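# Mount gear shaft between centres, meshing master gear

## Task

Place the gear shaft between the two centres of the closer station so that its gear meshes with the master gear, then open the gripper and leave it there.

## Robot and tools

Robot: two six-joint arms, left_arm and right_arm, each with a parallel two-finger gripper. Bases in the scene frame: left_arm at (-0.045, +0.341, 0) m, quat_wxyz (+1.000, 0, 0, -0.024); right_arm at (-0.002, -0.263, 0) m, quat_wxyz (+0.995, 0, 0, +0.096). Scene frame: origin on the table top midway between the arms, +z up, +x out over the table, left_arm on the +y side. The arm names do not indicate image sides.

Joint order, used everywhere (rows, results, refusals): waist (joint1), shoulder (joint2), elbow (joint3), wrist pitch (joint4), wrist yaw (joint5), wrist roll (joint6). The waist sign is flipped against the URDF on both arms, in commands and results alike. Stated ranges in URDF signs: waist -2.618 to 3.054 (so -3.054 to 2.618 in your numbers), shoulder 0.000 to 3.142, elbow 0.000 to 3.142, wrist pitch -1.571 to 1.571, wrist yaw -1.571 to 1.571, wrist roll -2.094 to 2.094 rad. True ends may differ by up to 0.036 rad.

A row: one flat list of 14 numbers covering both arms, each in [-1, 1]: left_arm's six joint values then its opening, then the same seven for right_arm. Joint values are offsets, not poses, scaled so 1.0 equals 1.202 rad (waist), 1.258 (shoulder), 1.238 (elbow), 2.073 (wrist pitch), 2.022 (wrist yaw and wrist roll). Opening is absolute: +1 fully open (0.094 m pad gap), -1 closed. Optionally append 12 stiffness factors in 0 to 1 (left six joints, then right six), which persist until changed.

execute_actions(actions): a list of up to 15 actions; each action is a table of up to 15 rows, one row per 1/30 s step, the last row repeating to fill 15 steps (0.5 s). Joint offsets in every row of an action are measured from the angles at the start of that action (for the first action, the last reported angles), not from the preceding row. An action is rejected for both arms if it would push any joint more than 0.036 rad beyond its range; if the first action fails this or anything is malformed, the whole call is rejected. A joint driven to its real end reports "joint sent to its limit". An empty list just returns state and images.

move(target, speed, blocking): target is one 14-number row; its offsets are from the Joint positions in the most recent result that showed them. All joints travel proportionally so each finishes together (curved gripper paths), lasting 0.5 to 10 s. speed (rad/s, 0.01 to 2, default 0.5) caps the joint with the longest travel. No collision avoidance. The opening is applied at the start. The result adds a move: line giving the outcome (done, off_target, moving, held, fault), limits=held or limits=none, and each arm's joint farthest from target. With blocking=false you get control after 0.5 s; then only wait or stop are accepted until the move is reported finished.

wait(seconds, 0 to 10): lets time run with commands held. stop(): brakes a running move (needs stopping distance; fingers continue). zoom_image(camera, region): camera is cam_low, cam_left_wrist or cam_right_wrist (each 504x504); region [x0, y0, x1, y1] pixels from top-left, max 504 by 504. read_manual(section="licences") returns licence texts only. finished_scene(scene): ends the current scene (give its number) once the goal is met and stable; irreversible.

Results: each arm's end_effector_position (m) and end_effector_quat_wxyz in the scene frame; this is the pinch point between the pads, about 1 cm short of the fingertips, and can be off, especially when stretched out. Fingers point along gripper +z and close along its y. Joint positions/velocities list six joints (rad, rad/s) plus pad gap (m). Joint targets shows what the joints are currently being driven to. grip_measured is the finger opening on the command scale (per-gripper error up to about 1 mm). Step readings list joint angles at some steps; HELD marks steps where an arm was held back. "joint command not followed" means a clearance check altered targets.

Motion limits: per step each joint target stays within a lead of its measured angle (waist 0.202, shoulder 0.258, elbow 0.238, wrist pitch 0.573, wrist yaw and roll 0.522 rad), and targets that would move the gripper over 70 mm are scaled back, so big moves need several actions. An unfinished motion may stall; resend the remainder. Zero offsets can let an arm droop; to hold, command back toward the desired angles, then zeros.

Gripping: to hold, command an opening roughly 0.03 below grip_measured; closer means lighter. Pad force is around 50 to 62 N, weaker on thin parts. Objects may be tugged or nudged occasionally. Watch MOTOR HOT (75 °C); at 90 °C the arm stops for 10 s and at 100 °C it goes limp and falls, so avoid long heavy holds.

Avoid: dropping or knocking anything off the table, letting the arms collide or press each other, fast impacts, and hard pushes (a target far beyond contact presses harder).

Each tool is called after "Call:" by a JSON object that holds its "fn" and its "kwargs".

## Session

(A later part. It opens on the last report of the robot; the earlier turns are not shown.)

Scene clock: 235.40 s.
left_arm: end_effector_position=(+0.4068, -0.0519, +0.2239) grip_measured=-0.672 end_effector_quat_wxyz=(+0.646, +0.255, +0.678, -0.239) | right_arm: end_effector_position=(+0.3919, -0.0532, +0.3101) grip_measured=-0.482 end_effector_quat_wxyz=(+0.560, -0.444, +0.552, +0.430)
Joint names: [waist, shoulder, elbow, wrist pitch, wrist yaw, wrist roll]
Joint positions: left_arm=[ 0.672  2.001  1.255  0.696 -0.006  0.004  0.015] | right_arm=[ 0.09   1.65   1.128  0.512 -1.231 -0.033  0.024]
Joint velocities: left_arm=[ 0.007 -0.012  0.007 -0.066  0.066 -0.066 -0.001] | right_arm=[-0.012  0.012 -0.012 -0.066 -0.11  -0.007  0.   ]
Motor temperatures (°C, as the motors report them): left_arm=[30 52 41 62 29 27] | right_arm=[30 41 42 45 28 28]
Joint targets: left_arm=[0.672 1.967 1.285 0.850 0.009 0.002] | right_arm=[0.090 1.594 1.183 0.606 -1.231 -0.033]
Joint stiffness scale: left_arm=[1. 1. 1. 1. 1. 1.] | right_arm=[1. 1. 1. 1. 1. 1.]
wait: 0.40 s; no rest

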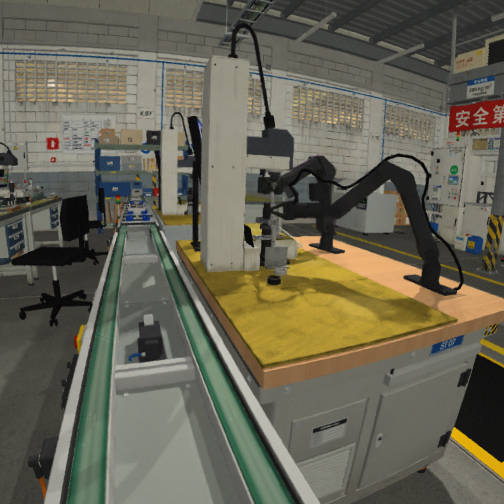

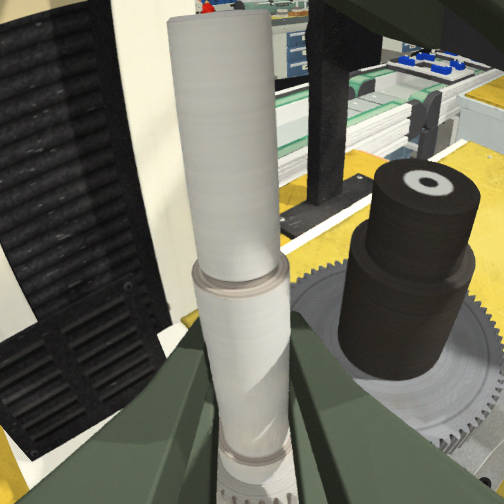

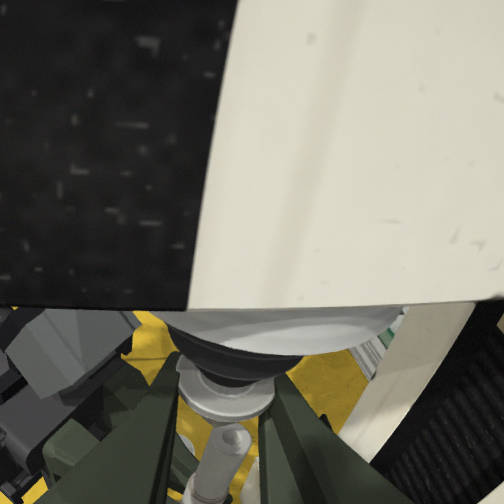

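Call:
{"fn": "execute_actions", "kwargs": {"actions": [[[0.004,-0.025,0.022,0.074,0.015,-0.003,-0.72,0,-0.045,0.045,0.045,0,0,-0.5],[0.004,-0.025,0.022,0.074,0.022,-0.003,-0.72,0,-0.045,0.045,0.045,0,0,-0.5],[0.004,-0.025,0.022,0.076,0.028,-0.003,-0.72,0,-0.045,0.045,0.045,0,0,-0.5],[0.004,-0.025,0.022,0.08,0.028,-0.003,-0.72,0,-0.045,0.045,0.045,0,0,-0.5],[0.004,-0.025,0.022,0.085,0.028,-0.003,-0.72,0,-0.045,0.045,0.045,0,0,-0.5]]]}}

Call:
{"fn": "wait", "kwargs": {"seconds": 0.5}}

Call:
{"fn": "zoom_image", "kwargs": {"camera": "cam_low", "region": [235, 165, 325, 255]}}

Scene clock: 245.67 s.
left_arm: end_effector_position=(+0.4063, -0.0527, +0.2274) grip_measured=-0.672 end_effector_quat_wxyz=(+0.651, +0.256, +0.673, -0.241) | right_arm: end_effector_position=(+0.3919, -0.0532, +0.3101) grip_measured=-0.482 end_effector_quat_wxyz=(+0.560, -0.444, +0.552, +0.430)
Joint names: [waist, shoulder, elbow, wrist pitch, wrist yaw, wrist roll]
Joint positions: left_arm=[ 0.672  2.001  1.255  0.71  -0.001  0.008  0.015] | right_arm=[ 0.09   1.65   1.128  0.512 -1.231 -0.033  0.024]
Joint velocities: left_arm=[ 0.012 -0.007 -0.012 -0.022  0.037  0.051 -0.   ] | right_arm=[ 0.012 -0.007 -0.002  0.007 -0.051 -0.11   0.   ]
Motor temperatures (°C, as the motors report them): left_arm=[30 52 41 65 29 27] | right_arm=[30 42 43 46 28 28]
Joint targets: left_arm=[0.677 1.969 1.282 0.872 0.051 -0.002] | right_arm=[0.090 1.594 1.183 0.606 -1.231 -0.033]
Joint stiffness scale: left_arm=[1. 1. 1. 1. 1. 1.] | right_arm=[1. 1. 1. 1. 1. 1.]
Step readings (joint positions):
0: left_arm=[0.672 2.001 1.255 0.696 -0.006 0.004] | right_arm=[0.090 1.650 1.128 0.512 -1.231 -0.033]
1: left_arm=[0.672 2.001 1.255 0.696 -0.006 0.004] | right_arm=[0.090 1.650 1.128 0.512 -1.231 -0.033]
2: left_arm=[0.672 2.001 1.255 0.696 -0.005 0.004] | right_arm=[0.090 1.650 1.128 0.512 -1.231 -0.033]
4: left_arm=[0.672 2.001 1.255 0.697 -0.002 0.005] | right_arm=[0.090 1.650 1.128 0.512 -1.231 -0.033]
8: left_arm=[0.672 2.001 1.255 0.703 -0.001 0.007] | right_arm=[0.090 1.650 1.128 0.512 -1.231 -0.033]
15: Joint positions above

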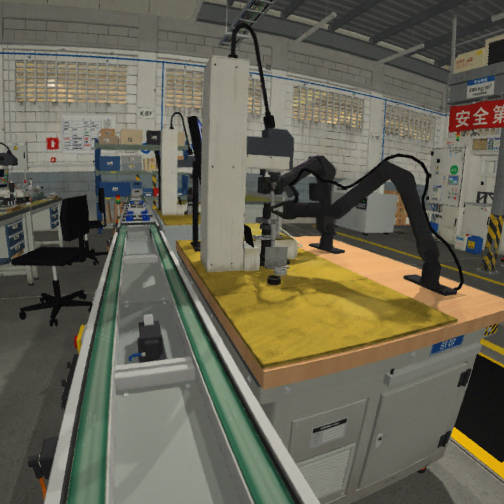

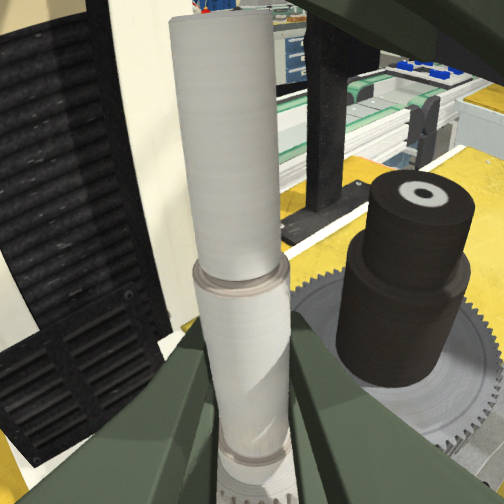

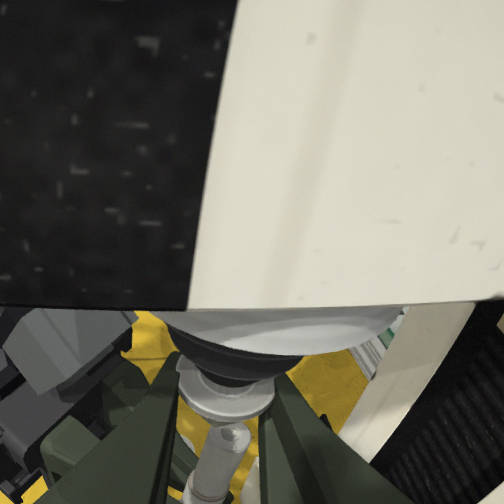

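Scene clock: 246.17 s.
left_arm: end_effector_position=(+0.4063, -0.0528, +0.2274) grip_measured=-0.672 end_effector_quat_wxyz=(+0.651, +0.256, +0.673, -0.241) | right_arm: end_effector_position=(+0.3919, -0.0532, +0.3101) grip_measured=-0.482 end_effector_quat_wxyz=(+0.560, -0.444, +0.552, +0.430)
Joint names: [waist, shoulder, elbow, wrist pitch, wrist yaw, wrist roll]
Joint positions: left_arm=[ 0.672  2.001  1.255  0.71  -0.     0.008  0.015] | right_arm=[ 0.09   1.65   1.128  0.512 -1.231 -0.033  0.024]
Joint velocities: left_arm=[ 0.012  0.007 -0.002 -0.095 -0.022 -0.051 -0.   ] | right_arm=[ 0.012 -0.027 -0.007  0.066 -0.022 -0.022 -0.001]
Motor temperatures (°C, as the motors report them): left_arm=[30 52 41 65 29 27] | right_arm=[30 42 43 46 28 28]
Joint targets: left_arm=[0.677 1.969 1.282 0.872 0.051 -0.002] | right_arm=[0.090 1.594 1.183 0.606 -1.231 -0.033]
Joint stiffness scale: left_arm=[1. 1. 1. 1. 1. 1.] | right_arm=[1. 1. 1. 1. 1. 1.]
wait: 0.50 s; at rest by 0.17 s

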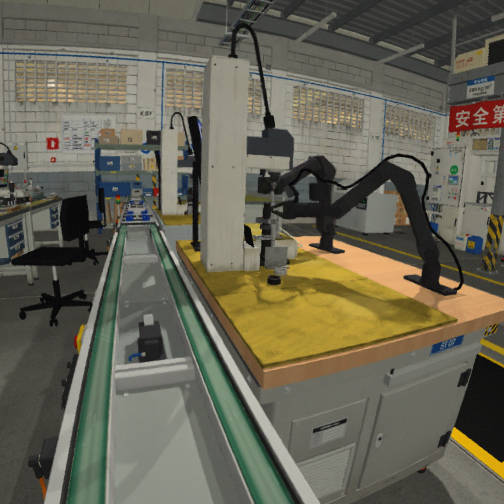

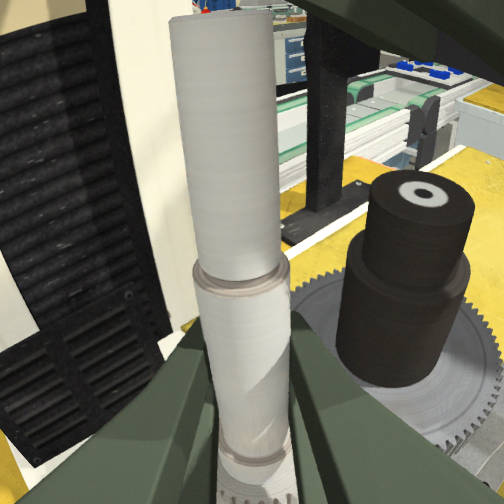

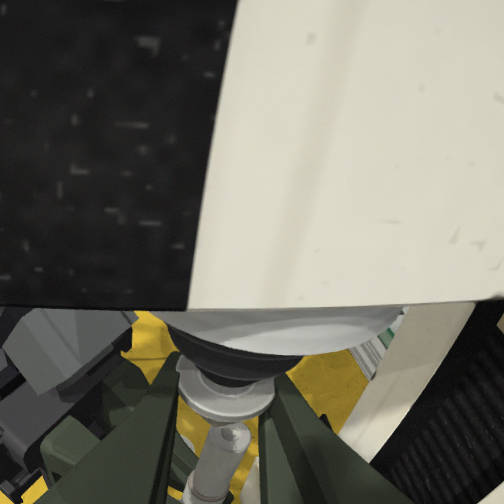

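Region (235, 165, 325, 255) of cam_low's 504x504 image, scaled by 5.600, with more detail than that image has.

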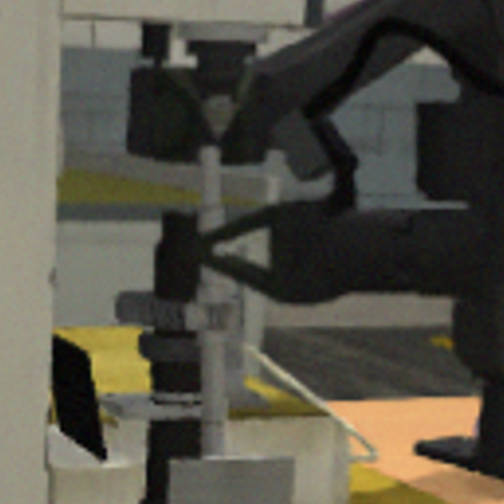

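Call:
{"fn": "execute_actions", "kwargs": {"actions": [[[0.004,-0.025,0.015,0.078,0.028,-0.008,-0.72,0,-0.045,0.045,0.045,0,0,-0.5],[0.004,-0.025,0.008,0.082,0.028,-0.008,-0.72,0,-0.045,0.045,0.045,0,0,-0.5],[0.004,-0.025,0.003,0.087,0.028,-0.008,-0.72,0,-0.045,0.045,0.045,0,0,-0.5],[0.004,-0.025,0,0.092,0.028,-0.008,-0.72,0,-0.045,0.045,0.045,0,0,-0.5],[0.004,-0.025,0,0.097,0.028,-0.008,-0.72,0,-0.045,0.045,0.045,0,0,-0.5]]]}}

Call:
{"fn": "wait", "kwargs": {"seconds": 0.5}}

Call:
{"fn": "zoom_image", "kwargs": {"camera": "cam_low", "region": [235, 165, 325, 255]}}

Call:
{"fn": "zoom_image", "kwargs": {"camera": "cam_right_wrist", "region": [150, 354, 300, 504]}}

Scene clock: 252.53 s.
left_arm: end_effector_position=(+0.4030, -0.0523, +0.2274) grip_measured=-0.672 end_effector_quat_wxyz=(+0.656, +0.257, +0.664, -0.248) | right_arm: end_effector_position=(+0.3919, -0.0532, +0.3101) grip_measured=-0.482 end_effector_quat_wxyz=(+0.560, -0.444, +0.552, +0.430)
Joint names: [waist, shoulder, elbow, wrist pitch, wrist yaw, wrist roll]
Joint positions: left_arm=[0.671 2.001 1.231 0.754 0.013 0.008 0.015] | right_arm=[ 0.09   1.65   1.128  0.512 -1.231 -0.033  0.024]
Joint velocities: left_arm=[-0.027 -0.002 -0.002  0.037  0.022 -0.095  0.001] | right_arm=[ 0.007 -0.007 -0.027 -0.022  0.007  0.081 -0.   ]
Motor temperatures (°C, as the motors report them): left_arm=[30 52 41 67 30 27] | right_arm=[30 42 44 47 28 28]
Joint targets: left_arm=[0.677 1.969 1.255 0.911 0.056 -0.008] | right_arm=[0.090 1.594 1.183 0.606 -1.231 -0.033]
Joint stiffness scale: left_arm=[1. 1. 1. 1. 1. 1.] | right_arm=[1. 1. 1. 1. 1. 1.]
Step readings (joint positions):
0: left_arm=[0.672 2.001 1.255 0.710 -0.000 0.008] | right_arm=[0.090 1.650 1.128 0.512 -1.231 -0.033]
1: left_arm=[0.672 2.001 1.255 0.710 0.000 0.008] | right_arm=[0.090 1.650 1.128 0.512 -1.231 -0.033]
2: left_arm=[0.672 2.001 1.253 0.713 0.002 0.008] | right_arm=[0.090 1.650 1.128 0.512 -1.231 -0.033]
4: left_arm=[0.671 2.001 1.244 0.729 0.006 0.008] | right_arm=[0.090 1.650 1.128 0.512 -1.231 -0.033]
8: left_arm=[0.671 2.001 1.233 0.750 0.011 0.008] | right_arm=[0.090 1.650 1.128 0.512 -1.231 -0.033]
15: Joint positions above

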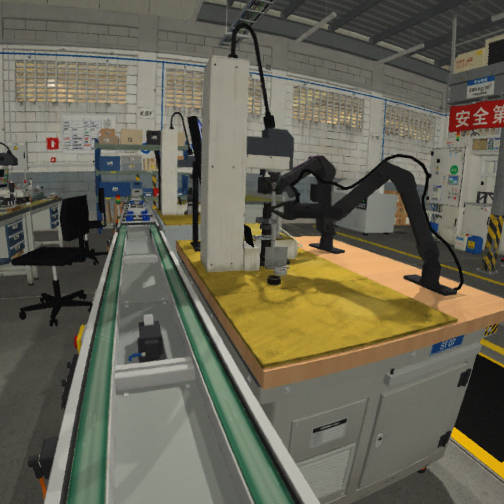

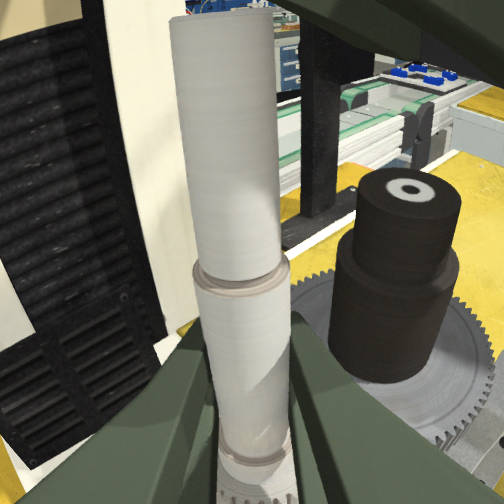

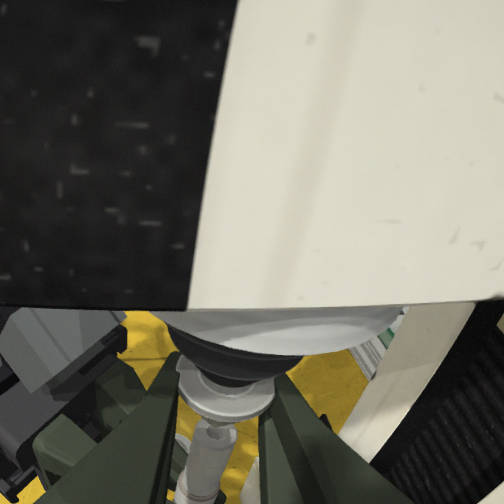

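Scene clock: 253.03 s.
left_arm: end_effector_position=(+0.4029, -0.0523, +0.2273) grip_measured=-0.672 end_effector_quat_wxyz=(+0.656, +0.257, +0.664, -0.248) | right_arm: end_effector_position=(+0.3919, -0.0532, +0.3101) grip_measured=-0.482 end_effector_quat_wxyz=(+0.560, -0.444, +0.552, +0.430)
Joint names: [waist, shoulder, elbow, wrist pitch, wrist yaw, wrist roll]
Joint positions: left_arm=[0.671 2.001 1.231 0.754 0.013 0.008 0.015] | right_arm=[ 0.09   1.65   1.128  0.512 -1.231 -0.033  0.024]
Joint velocities: left_arm=[-0.007  0.007  0.012 -0.037 -0.007  0.007  0.   ] | right_arm=[-0.022  0.002 -0.012 -0.022 -0.007 -0.081  0.   ]
Motor temperatures (°C, as the motors report them): left_arm=[30 52 41 67 30 27] | right_arm=[30 42 44 47 28 28]
Joint targets: left_arm=[0.677 1.969 1.255 0.911 0.056 -0.008] | right_arm=[0.090 1.594 1.183 0.606 -1.231 -0.033]
Joint stiffness scale: left_arm=[1. 1. 1. 1. 1. 1.] | right_arm=[1. 1. 1. 1. 1. 1.]
wait: 0.50 s; at rest by 0.17 s

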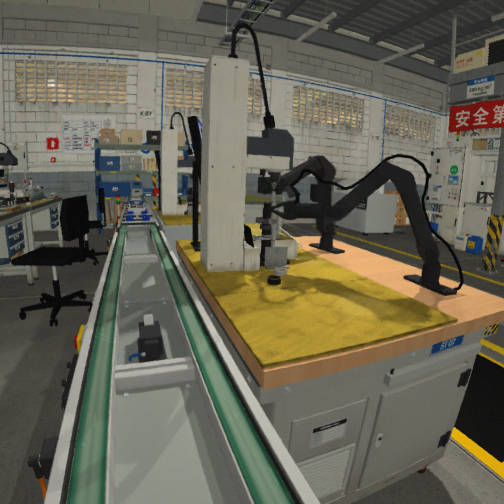

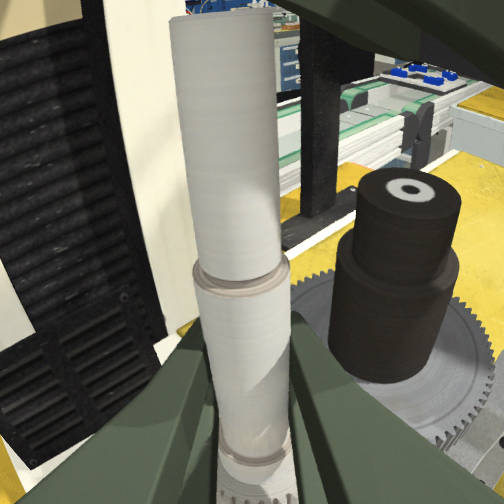

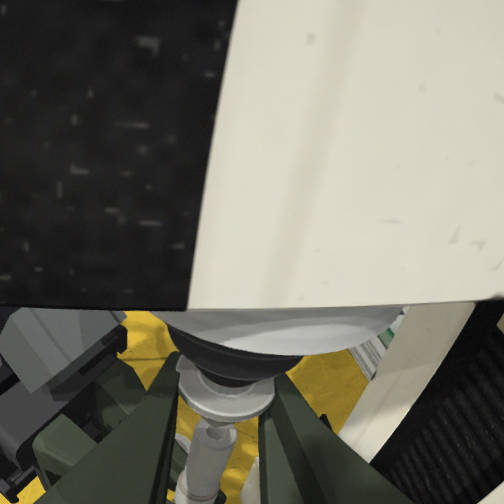

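Region (235, 165, 325, 255) of cam_low's 504x504 image, scaled by 5.600, with more detail than that image has.

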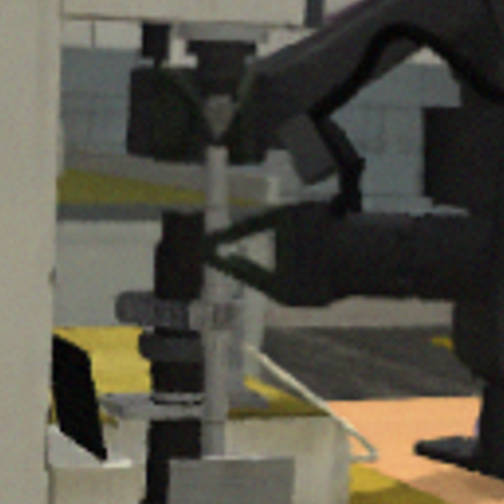

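Region (150, 354, 300, 504) of cam_right_wrist's 504x504 image, scaled by 3.360, with more detail than that image has.

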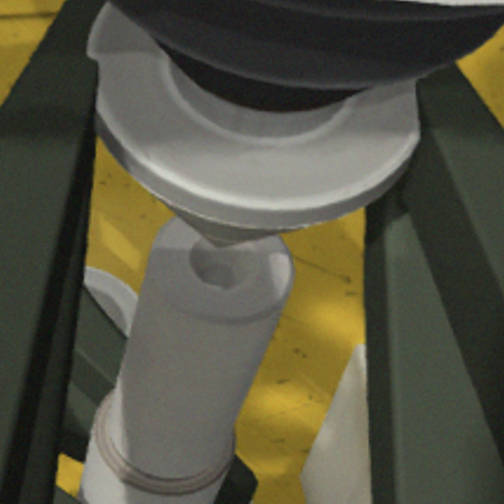

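Call:
{"fn": "execute_actions", "kwargs": {"actions": [[[0.008,-0.025,0.025,0.08,0.025,-0.012,-0.72,0,-0.045,0.045,0.045,0,0,-0.5],[0.008,-0.025,0.025,0.084,0.025,-0.012,-0.72,0,-0.045,0.045,0.045,0,0,-0.5],[0.008,-0.025,0.025,0.088,0.025,-0.012,-0.72,0,-0.045,0.045,0.045,0,0,-0.5],[0.008,-0.025,0.025,0.092,0.025,-0.012,-0.72,0,-0.045,0.045,0.045,0,0,-0.5]]]}}

Call:
{"fn": "wait", "kwargs": {"seconds": 0.5}}

Call:
{"fn": "zoom_image", "kwargs": {"camera": "cam_low", "region": [235, 165, 325, 255]}}

Call:
{"fn": "zoom_image", "kwargs": {"camera": "cam_right_wrist", "region": [150, 354, 300, 504]}}

Scene clock: 257.67 s.
left_arm: end_effector_position=(+0.4029, -0.0524, +0.2318) grip_measured=-0.672 end_effector_quat_wxyz=(+0.662, +0.255, +0.658, -0.250) | right_arm: end_effector_position=(+0.3919, -0.0532, +0.3101) grip_measured=-0.482 end_effector_quat_wxyz=(+0.560, -0.444, +0.552, +0.430)
Joint names: [waist, shoulder, elbow, wrist pitch, wrist yaw, wrist roll]
Joint positions: left_arm=[0.671 2.001 1.231 0.772 0.013 0.008 0.015] | right_arm=[ 0.09   1.65   1.128  0.512 -1.231 -0.033  0.024]
Joint velocities: left_arm=[ 0.007 -0.007 -0.017  0.066 -0.037 -0.081  0.   ] | right_arm=[ 0.007  0.012 -0.002 -0.007  0.022  0.007 -0.   ]
Motor temperatures (°C, as the motors report them): left_arm=[30 52 41 68 30 27] | right_arm=[30 42 44 47 28 28]
Joint targets: left_arm=[0.681 1.969 1.262 0.945 0.063 -0.016] | right_arm=[0.090 1.594 1.183 0.606 -1.231 -0.033]
Joint stiffness scale: left_arm=[1. 1. 1. 1. 1. 1.] | right_arm=[1. 1. 1. 1. 1. 1.]
Step readings (joint positions):
0: left_arm=[0.671 2.001 1.231 0.754 0.013 0.008] | right_arm=[0.090 1.650 1.128 0.512 -1.231 -0.033]
1: left_arm=[0.671 2.001 1.231 0.755 0.013 0.008] | right_arm=[0.090 1.650 1.128 0.512 -1.231 -0.033]
2: left_arm=[0.671 2.001 1.231 0.756 0.013 0.008] | right_arm=[0.090 1.650 1.128 0.512 -1.231 -0.033]
4: left_arm=[0.671 2.001 1.231 0.760 0.013 0.008] | right_arm=[0.090 1.650 1.128 0.512 -1.231 -0.033]
8: left_arm=[0.671 2.001 1.231 0.770 0.013 0.008] | right_arm=[0.090 1.650 1.128 0.512 -1.231 -0.033]
15: Joint positions above

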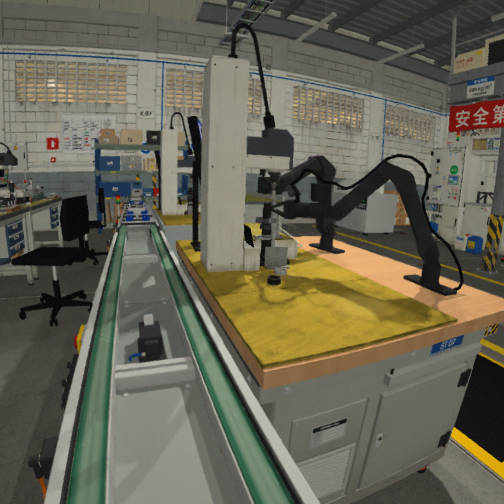

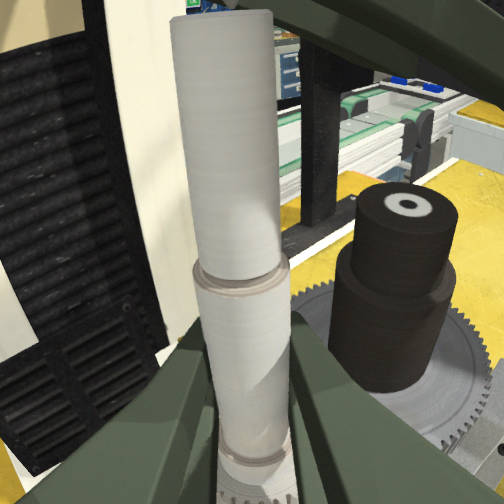

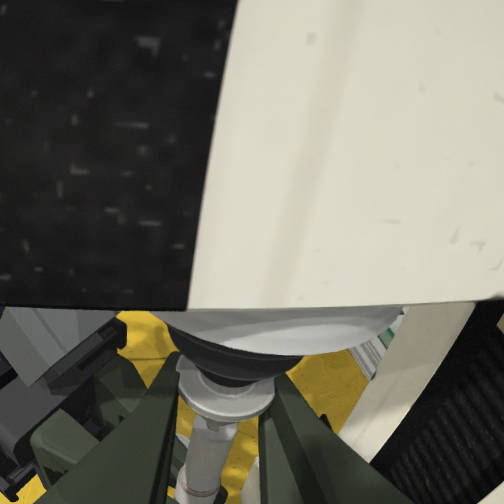

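Scene clock: 258.17 s.
left_arm: end_effector_position=(+0.4029, -0.0524, +0.2318) grip_measured=-0.672 end_effector_quat_wxyz=(+0.662, +0.255, +0.658, -0.250) | right_arm: end_effector_position=(+0.3919, -0.0532, +0.3101) grip_measured=-0.482 end_effector_quat_wxyz=(+0.560, -0.444, +0.552, +0.430)
Joint names: [waist, shoulder, elbow, wrist pitch, wrist yaw, wrist roll]
Joint positions: left_arm=[0.671 2.001 1.231 0.772 0.013 0.008 0.015] | right_arm=[ 0.09   1.65   1.128  0.512 -1.231 -0.033  0.024]
Joint velocities: left_arm=[ 0.017 -0.002 -0.002  0.022 -0.022  0.007  0.   ] | right_arm=[-0.002  0.012 -0.002 -0.051 -0.051 -0.007  0.   ]
Motor temperatures (°C, as the motors report them): left_arm=[30 52 41 68 30 27] | right_arm=[30 42 44 48 28 28]
Joint targets: left_arm=[0.681 1.969 1.262 0.945 0.063 -0.016] | right_arm=[0.090 1.594 1.183 0.606 -1.231 -0.033]
Joint stiffness scale: left_arm=[1. 1. 1. 1. 1. 1.] | right_arm=[1. 1. 1. 1. 1. 1.]
wait: 0.50 s; at rest by 0.17 s

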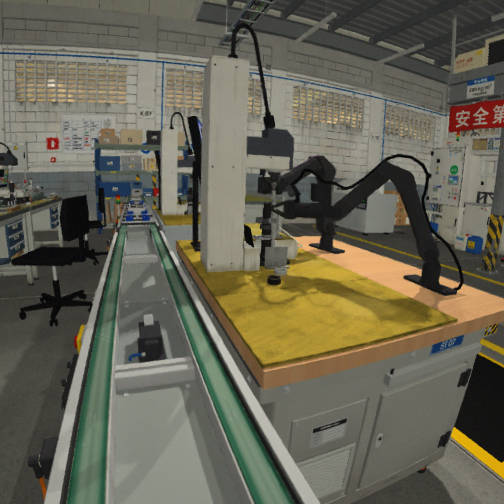

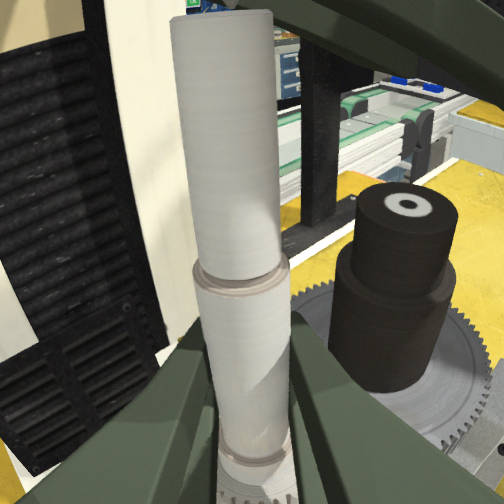

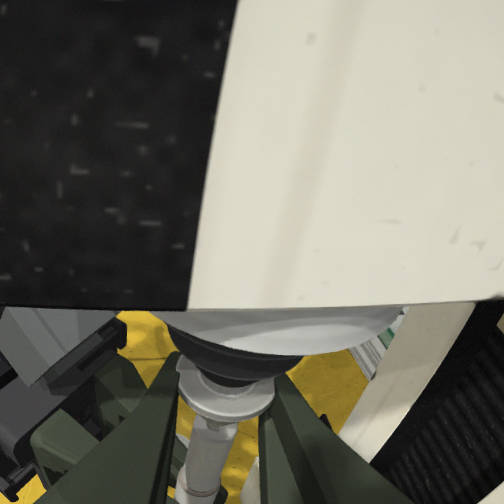

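Region (235, 165, 325, 255) of cam_low's 504x504 image, scaled by 5.600, with more detail than that image has.

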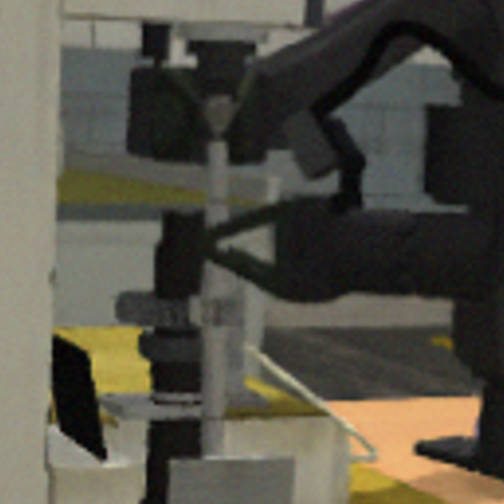

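Region (150, 354, 300, 504) of cam_right_wrist's 504x504 image, scaled by 3.360, with more detail than that image has.

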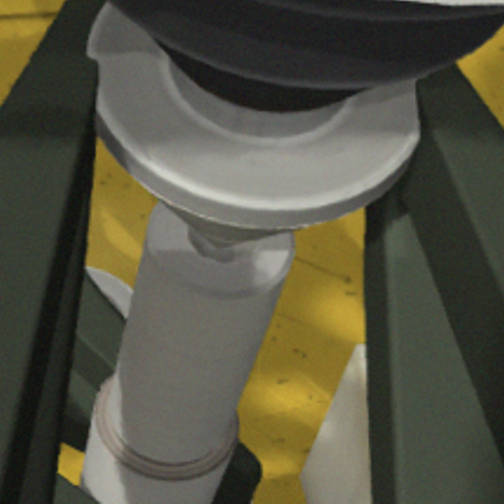

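Call:
{"fn": "execute_actions", "kwargs": {"actions": [[[0.012,-0.022,0.025,0.086,0.03,-0.017,-0.72,0,-0.045,0.045,0.045,0,0,-0.5],[0.012,-0.018,0.025,0.088,0.035,-0.02,-0.72,0,-0.045,0.045,0.045,0,0,-0.5],[0.012,-0.014,0.025,0.09,0.035,-0.02,-0.72,0,-0.045,0.045,0.045,0,0,-0.5],[0.012,-0.01,0.025,0.09,0.035,-0.02,-0.72,0,-0.045,0.045,0.045,0,0,-0.5],[0.012,-0.006,0.025,0.09,0.035,-0.02,-0.72,0,-0.045,0.045,0.045,0,0,-0.5]]]}}

Call:
{"fn": "wait", "kwargs": {"seconds": 0.5}}

Call:
{"fn": "zoom_image", "kwargs": {"camera": "cam_low", "region": [235, 165, 325, 255]}}

Call:
{"fn": "zoom_image", "kwargs": {"camera": "cam_right_wrist", "region": [150, 354, 300, 504]}}

Scene clock: 264.07 s.
left_arm: end_effector_position=(+0.4046, -0.0529, +0.2314) grip_measured=-0.672 end_effector_quat_wxyz=(+0.667, +0.251, +0.653, -0.256) | right_arm: end_effector_position=(+0.3919, -0.0532, +0.3101) grip_measured=-0.482 end_effector_quat_wxyz=(+0.560, -0.444, +0.552, +0.430)
Joint names: [waist, shoulder, elbow, wrist pitch, wrist yaw, wrist roll]
Joint positions: left_arm=[0.669 2.015 1.231 0.805 0.017 0.001 0.015] | right_arm=[ 0.09   1.65   1.128  0.512 -1.231 -0.033  0.024]
Joint velocities: left_arm=[ 0.002 -0.007 -0.007  0.037 -0.007  0.037  0.001] | right_arm=[-0.002 -0.002  0.002  0.022 -0.007  0.007 -0.001]
Motor temperatures (°C, as the motors report them): left_arm=[30 52 41 70 30 27] | right_arm=[30 43 44 48 28 28]
Joint targets: left_arm=[0.686 1.993 1.262 0.959 0.084 -0.032] | right_arm=[0.090 1.594 1.183 0.606 -1.231 -0.033]
Joint stiffness scale: left_arm=[1. 1. 1. 1. 1. 1.] | right_arm=[1. 1. 1. 1. 1. 1.]
Step readings (joint positions):
0: left_arm=[0.671 2.001 1.231 0.772 0.013 0.008] | right_arm=[0.090 1.650 1.128 0.512 -1.231 -0.033]
1: left_arm=[0.671 2.001 1.231 0.773 0.014 0.008] | right_arm=[0.090 1.650 1.128 0.512 -1.231 -0.033]
2: left_arm=[0.671 2.001 1.231 0.773 0.015 0.006] | right_arm=[0.090 1.650 1.128 0.512 -1.231 -0.033]
4: left_arm=[0.671 2.004 1.231 0.779 0.015 0.005] | right_arm=[0.090 1.650 1.128 0.512 -1.231 -0.033]
8: left_arm=[0.670 2.013 1.231 0.800 0.016 0.002] | right_arm=[0.090 1.650 1.128 0.512 -1.231 -0.033]
15: Joint positions above

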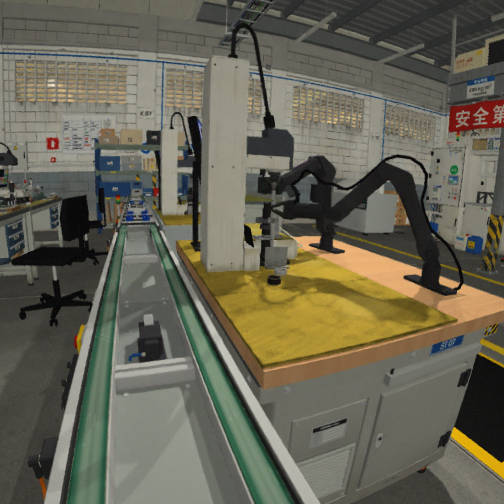

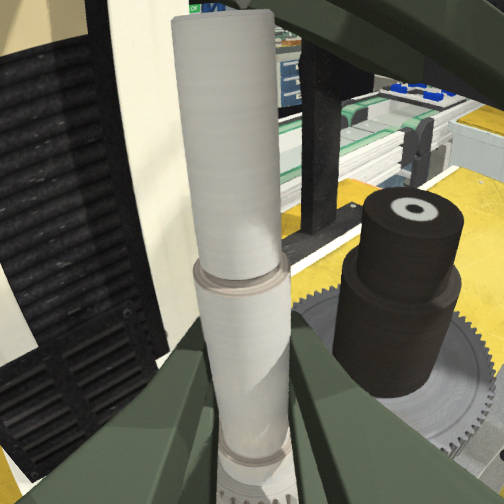

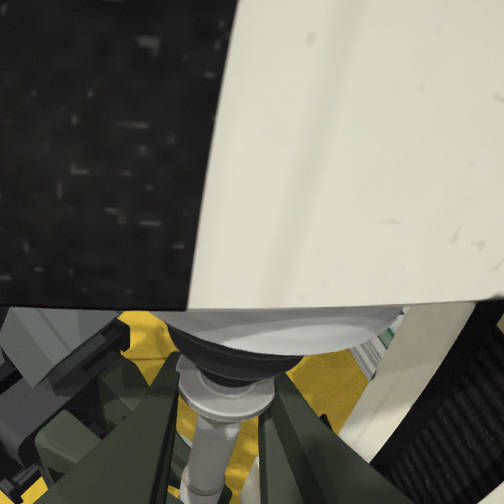

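Scene clock: 264.57 s.
left_arm: end_effector_position=(+0.4046, -0.0529, +0.2314) grip_measured=-0.672 end_effector_quat_wxyz=(+0.667, +0.251, +0.653, -0.256) | right_arm: end_effector_position=(+0.3919, -0.0532, +0.3101) grip_measured=-0.482 end_effector_quat_wxyz=(+0.560, -0.444, +0.552, +0.430)
Joint names: [waist, shoulder, elbow, wrist pitch, wrist yaw, wrist roll]
Joint positions: left_arm=[0.669 2.015 1.231 0.805 0.017 0.001 0.015] | right_arm=[ 0.09   1.65   1.128  0.512 -1.231 -0.033  0.024]
Joint velocities: left_arm=[-0.017  0.007 -0.007  0.007  0.037  0.125 -0.001] | right_arm=[ 0.007  0.017 -0.007  0.066  0.051 -0.022  0.001]
Motor temperatures (°C, as the motors report them): left_arm=[30 52 41 70 30 27] | right_arm=[30 43 44 48 28 28]
Joint targets: left_arm=[0.686 1.993 1.262 0.959 0.084 -0.032] | right_arm=[0.090 1.594 1.183 0.606 -1.231 -0.033]
Joint stiffness scale: left_arm=[1. 1. 1. 1. 1. 1.] | right_arm=[1. 1. 1. 1. 1. 1.]
wait: 0.50 s; at rest by 0.17 s

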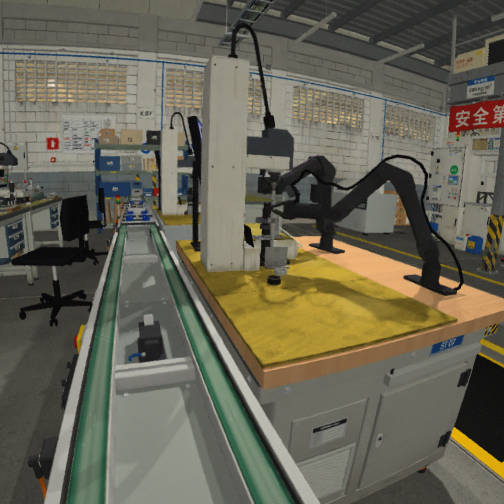

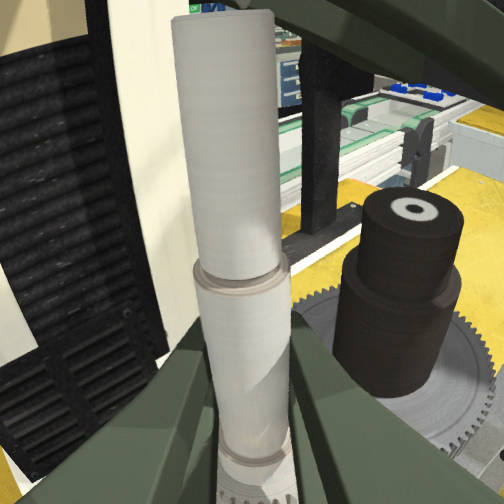

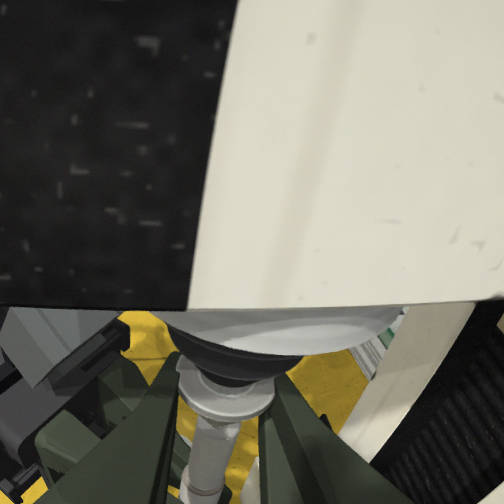

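Region (235, 165, 325, 255) of cam_low's 504x504 image, scaled by 5.600, with more detail than that image has.

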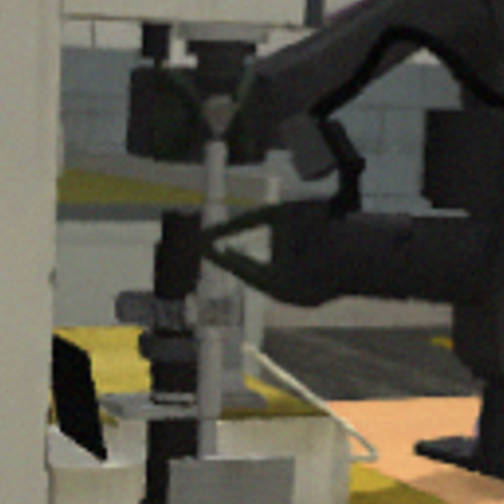

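Region (150, 354, 300, 504) of cam_right_wrist's 504x504 image, scaled by 3.360, with more detail than that image has.

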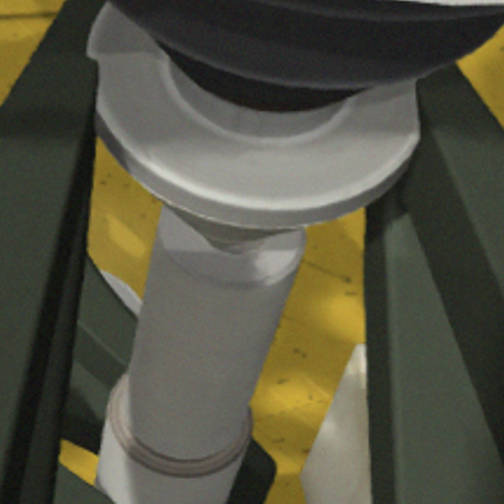

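Call:
{"fn": "execute_actions", "kwargs": {"actions": [[[0.018,-0.022,0.025,0.07,0.037,-0.018,-0.72,0,-0.045,0.045,0.045,0,0,-0.5],[0.022,-0.022,0.025,0.07,0.041,-0.02,-0.72,0,-0.045,0.045,0.045,0,0,-0.5],[0.026,-0.022,0.025,0.07,0.045,-0.02,-0.72,0,-0.045,0.045,0.045,0,0,-0.5],[0.029,-0.022,0.025,0.07,0.049,-0.02,-0.72,0,-0.045,0.045,0.045,0,0,-0.5]]]}}

Call:
{"fn": "zoom_image", "kwargs": {"camera": "cam_low", "region": [235, 165, 325, 255]}}

Call:
{"fn": "zoom_image", "kwargs": {"camera": "cam_right_wrist", "region": [150, 354, 300, 504]}}

Scene clock: 268.87 s.
left_arm: end_effector_position=(+0.4023, -0.0554, +0.2314) grip_measured=-0.672 end_effector_quat_wxyz=(+0.664, +0.256, +0.651, -0.263) | right_arm: end_effector_position=(+0.3919, -0.0532, +0.3101) grip_measured=-0.482 end_effector_quat_wxyz=(+0.560, -0.444, +0.552, +0.430)
Joint names: [waist, shoulder, elbow, wrist pitch, wrist yaw, wrist roll]
Joint positions: left_arm=[ 0.669  2.015  1.231  0.805  0.036 -0.003  0.015] | right_arm=[ 0.09   1.65   1.128  0.512 -1.231 -0.033  0.024]
Joint velocities: left_arm=[ 0.007 -0.007 -0.002 -0.022  0.007 -0.051  0.   ] | right_arm=[ 0.002  0.002  0.007 -0.081  0.007 -0.037 -0.001]
Motor temperatures (°C, as the motors report them): left_arm=[30 52 41 70 30 27] | right_arm=[30 43 44 48 28 28]
Joint targets: left_arm=[0.704 1.988 1.262 0.950 0.116 -0.040] | right_arm=[0.090 1.594 1.183 0.606 -1.231 -0.033]
Joint stiffness scale: left_arm=[1. 1. 1. 1. 1. 1.] | right_arm=[1. 1. 1. 1. 1. 1.]
Step readings (joint positions):
0: left_arm=[0.669 2.015 1.231 0.805 0.017 0.001] | right_arm=[0.090 1.650 1.128 0.512 -1.231 -0.033]
1: left_arm=[0.669 2.015 1.231 0.805 0.017 0.000] | right_arm=[0.090 1.650 1.128 0.512 -1.231 -0.033]
2: left_arm=[0.669 2.015 1.231 0.805 0.018 -0.000] | right_arm=[0.090 1.650 1.128 0.512 -1.231 -0.033]
4: left_arm=[0.669 2.015 1.231 0.805 0.022 -0.001] | right_arm=[0.090 1.650 1.128 0.512 -1.231 -0.033]
8: left_arm=[0.669 2.015 1.231 0.805 0.031 -0.003] | right_arm=[0.090 1.650 1.128 0.512 -1.231 -0.033]
15: Joint positions above

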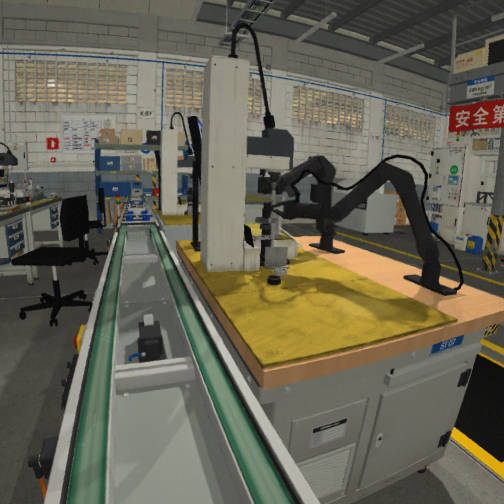

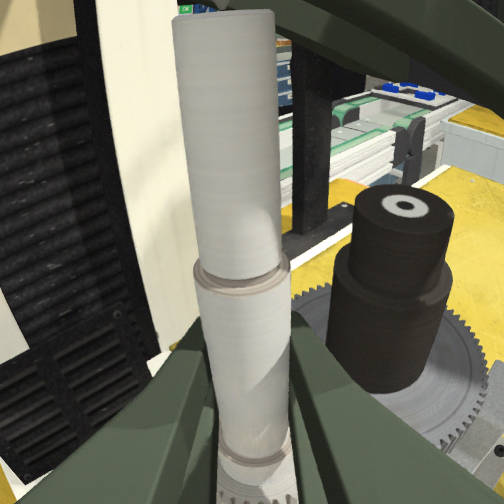

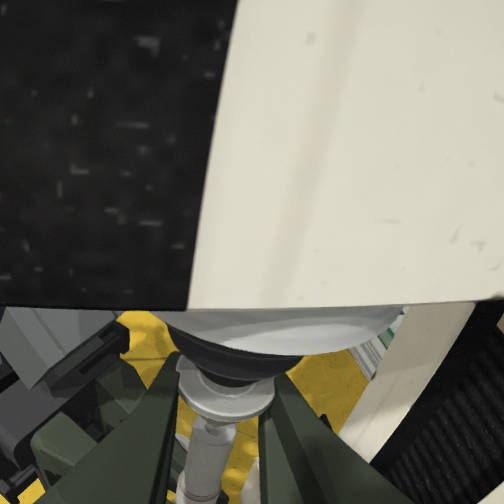

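Region (235, 165, 325, 255) of cam_low's 504x504 image, scaled by 5.600, with more detail than that image has.

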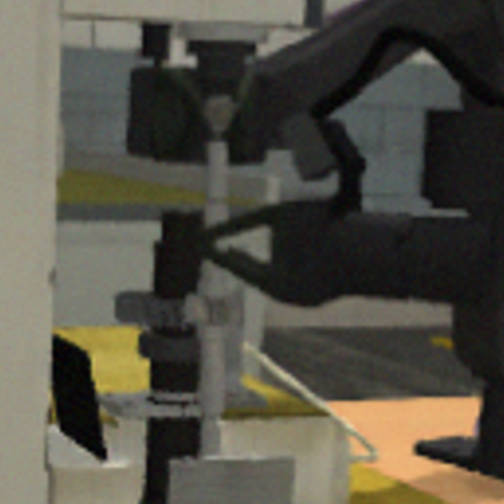

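Region (150, 354, 300, 504) of cam_right_wrist's 504x504 image, scaled by 3.360, with more detail than that image has.

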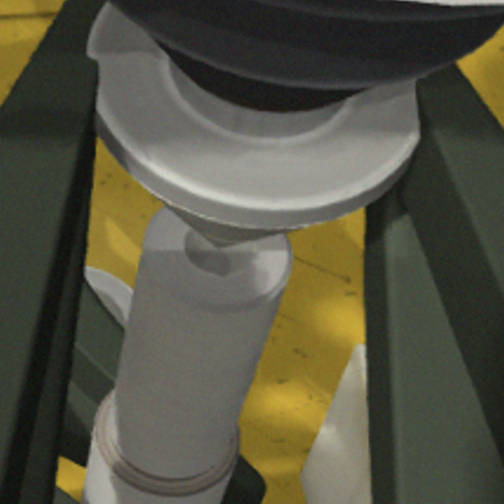

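Aligned. Lower via shoulder.

Call:
{"fn": "execute_actions", "kwargs": {"actions": [[[0.029,-0.018,0.025,0.068,0.037,-0.018,-0.72,0,-0.045,0.045,0.045,0,0,-0.5],[0.029,-0.015,0.025,0.068,0.037,-0.018,-0.72,0,-0.045,0.045,0.045,0,0,-0.5],[0.029,-0.012,0.025,0.068,0.037,-0.018,-0.72,0,-0.045,0.045,0.045,0,0,-0.5],[0.029,-0.009,0.025,0.068,0.037,-0.018,-0.72,0,-0.045,0.045,0.045,0,0,-0.5],[0.029,-0.006,0.025,0.068,0.037,-0.018,-0.72,0,-0.045,0.045,0.045,0,0,-0.5],[0.029,-0.003,0.025,0.068,0.037,-0.018,-0.72,0,-0.045,0.045,0.045,0,0,-0.5]]]}}

Call:
{"fn": "zoom_image", "kwargs": {"camera": "cam_low", "region": [235, 165, 325, 255]}}

Call:
{"fn": "zoom_image", "kwargs": {"camera": "cam_right_wrist", "region": [150, 354, 300, 504]}}

Scene clock: 274.20 s.
left_arm: end_effector_position=(+0.4029, -0.0560, +0.2305) grip_measured=-0.672 end_effector_quat_wxyz=(+0.667, +0.255, +0.649, -0.264) | right_arm: end_effector_position=(+0.3919, -0.0532, +0.3101) grip_measured=-0.482 end_effector_quat_wxyz=(+0.560, -0.444, +0.552, +0.430)
Joint names: [waist, shoulder, elbow, wrist pitch, wrist yaw, wrist roll]
Joint positions: left_arm=[ 0.669  2.024  1.231  0.821  0.036 -0.003  0.015] | right_arm=[ 0.09   1.65   1.128  0.512 -1.231 -0.033  0.024]
Joint velocities: left_arm=[-0.002 -0.012  0.002 -0.007 -0.022 -0.037  0.001] | right_arm=[ 0.017  0.027 -0.022 -0.007 -0.007  0.007  0.   ]
Motor temperatures (°C, as the motors report them): left_arm=[30 52 41 70 30 27] | right_arm=[30 43 45 49 28 28]
Joint targets: left_arm=[0.704 2.012 1.262 0.946 0.110 -0.039] | right_arm=[0.090 1.594 1.183 0.606 -1.231 -0.033]
Joint stiffness scale: left_arm=[1. 1. 1. 1. 1. 1.] | right_arm=[1. 1. 1. 1. 1. 1.]
Step readings (joint positions):
0: left_arm=[0.669 2.015 1.231 0.805 0.036 -0.003] | right_arm=[0.090 1.650 1.128 0.512 -1.231 -0.033]
1: left_arm=[0.669 2.015 1.231 0.805 0.036 -0.003] | right_arm=[0.090 1.650 1.128 0.512 -1.231 -0.033]
2: left_arm=[0.669 2.015 1.231 0.805 0.036 -0.003] | right_arm=[0.090 1.650 1.128 0.512 -1.231 -0.033]
4: left_arm=[0.669 2.015 1.231 0.805 0.036 -0.003] | right_arm=[0.090 1.650 1.128 0.512 -1.231 -0.033]
8: left_arm=[0.669 2.021 1.231 0.815 0.036 -0.003] | right_arm=[0.090 1.650 1.128 0.512 -1.231 -0.033]
15: Joint positions above

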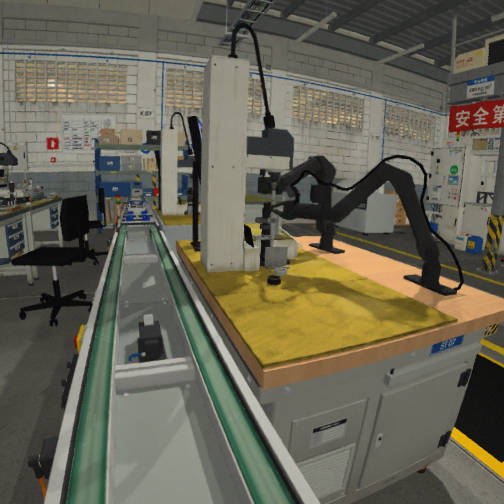

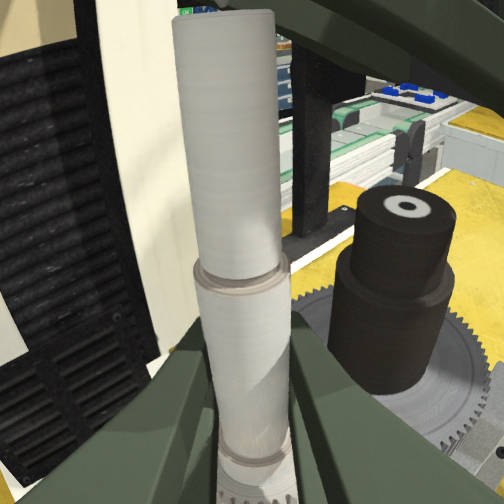

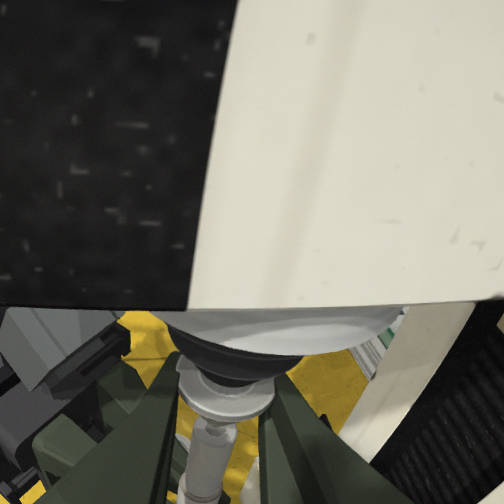

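Region (235, 165, 325, 255) of cam_low's 504x504 image, scaled by 5.600, with more detail than that image has.

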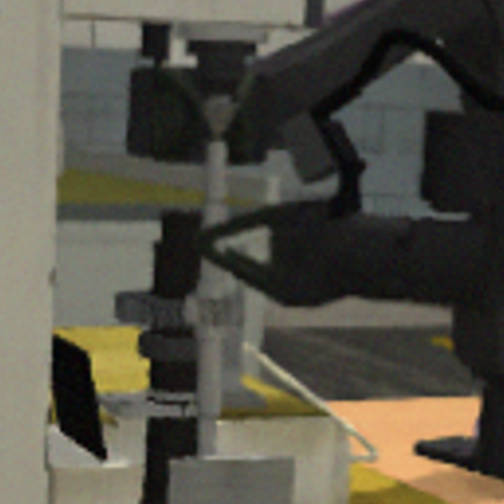

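Region (150, 354, 300, 504) of cam_right_wrist's 504x504 image, scaled by 3.360, with more detail than that image has.

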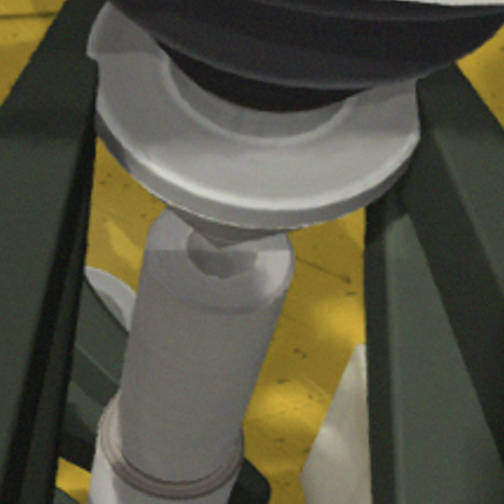

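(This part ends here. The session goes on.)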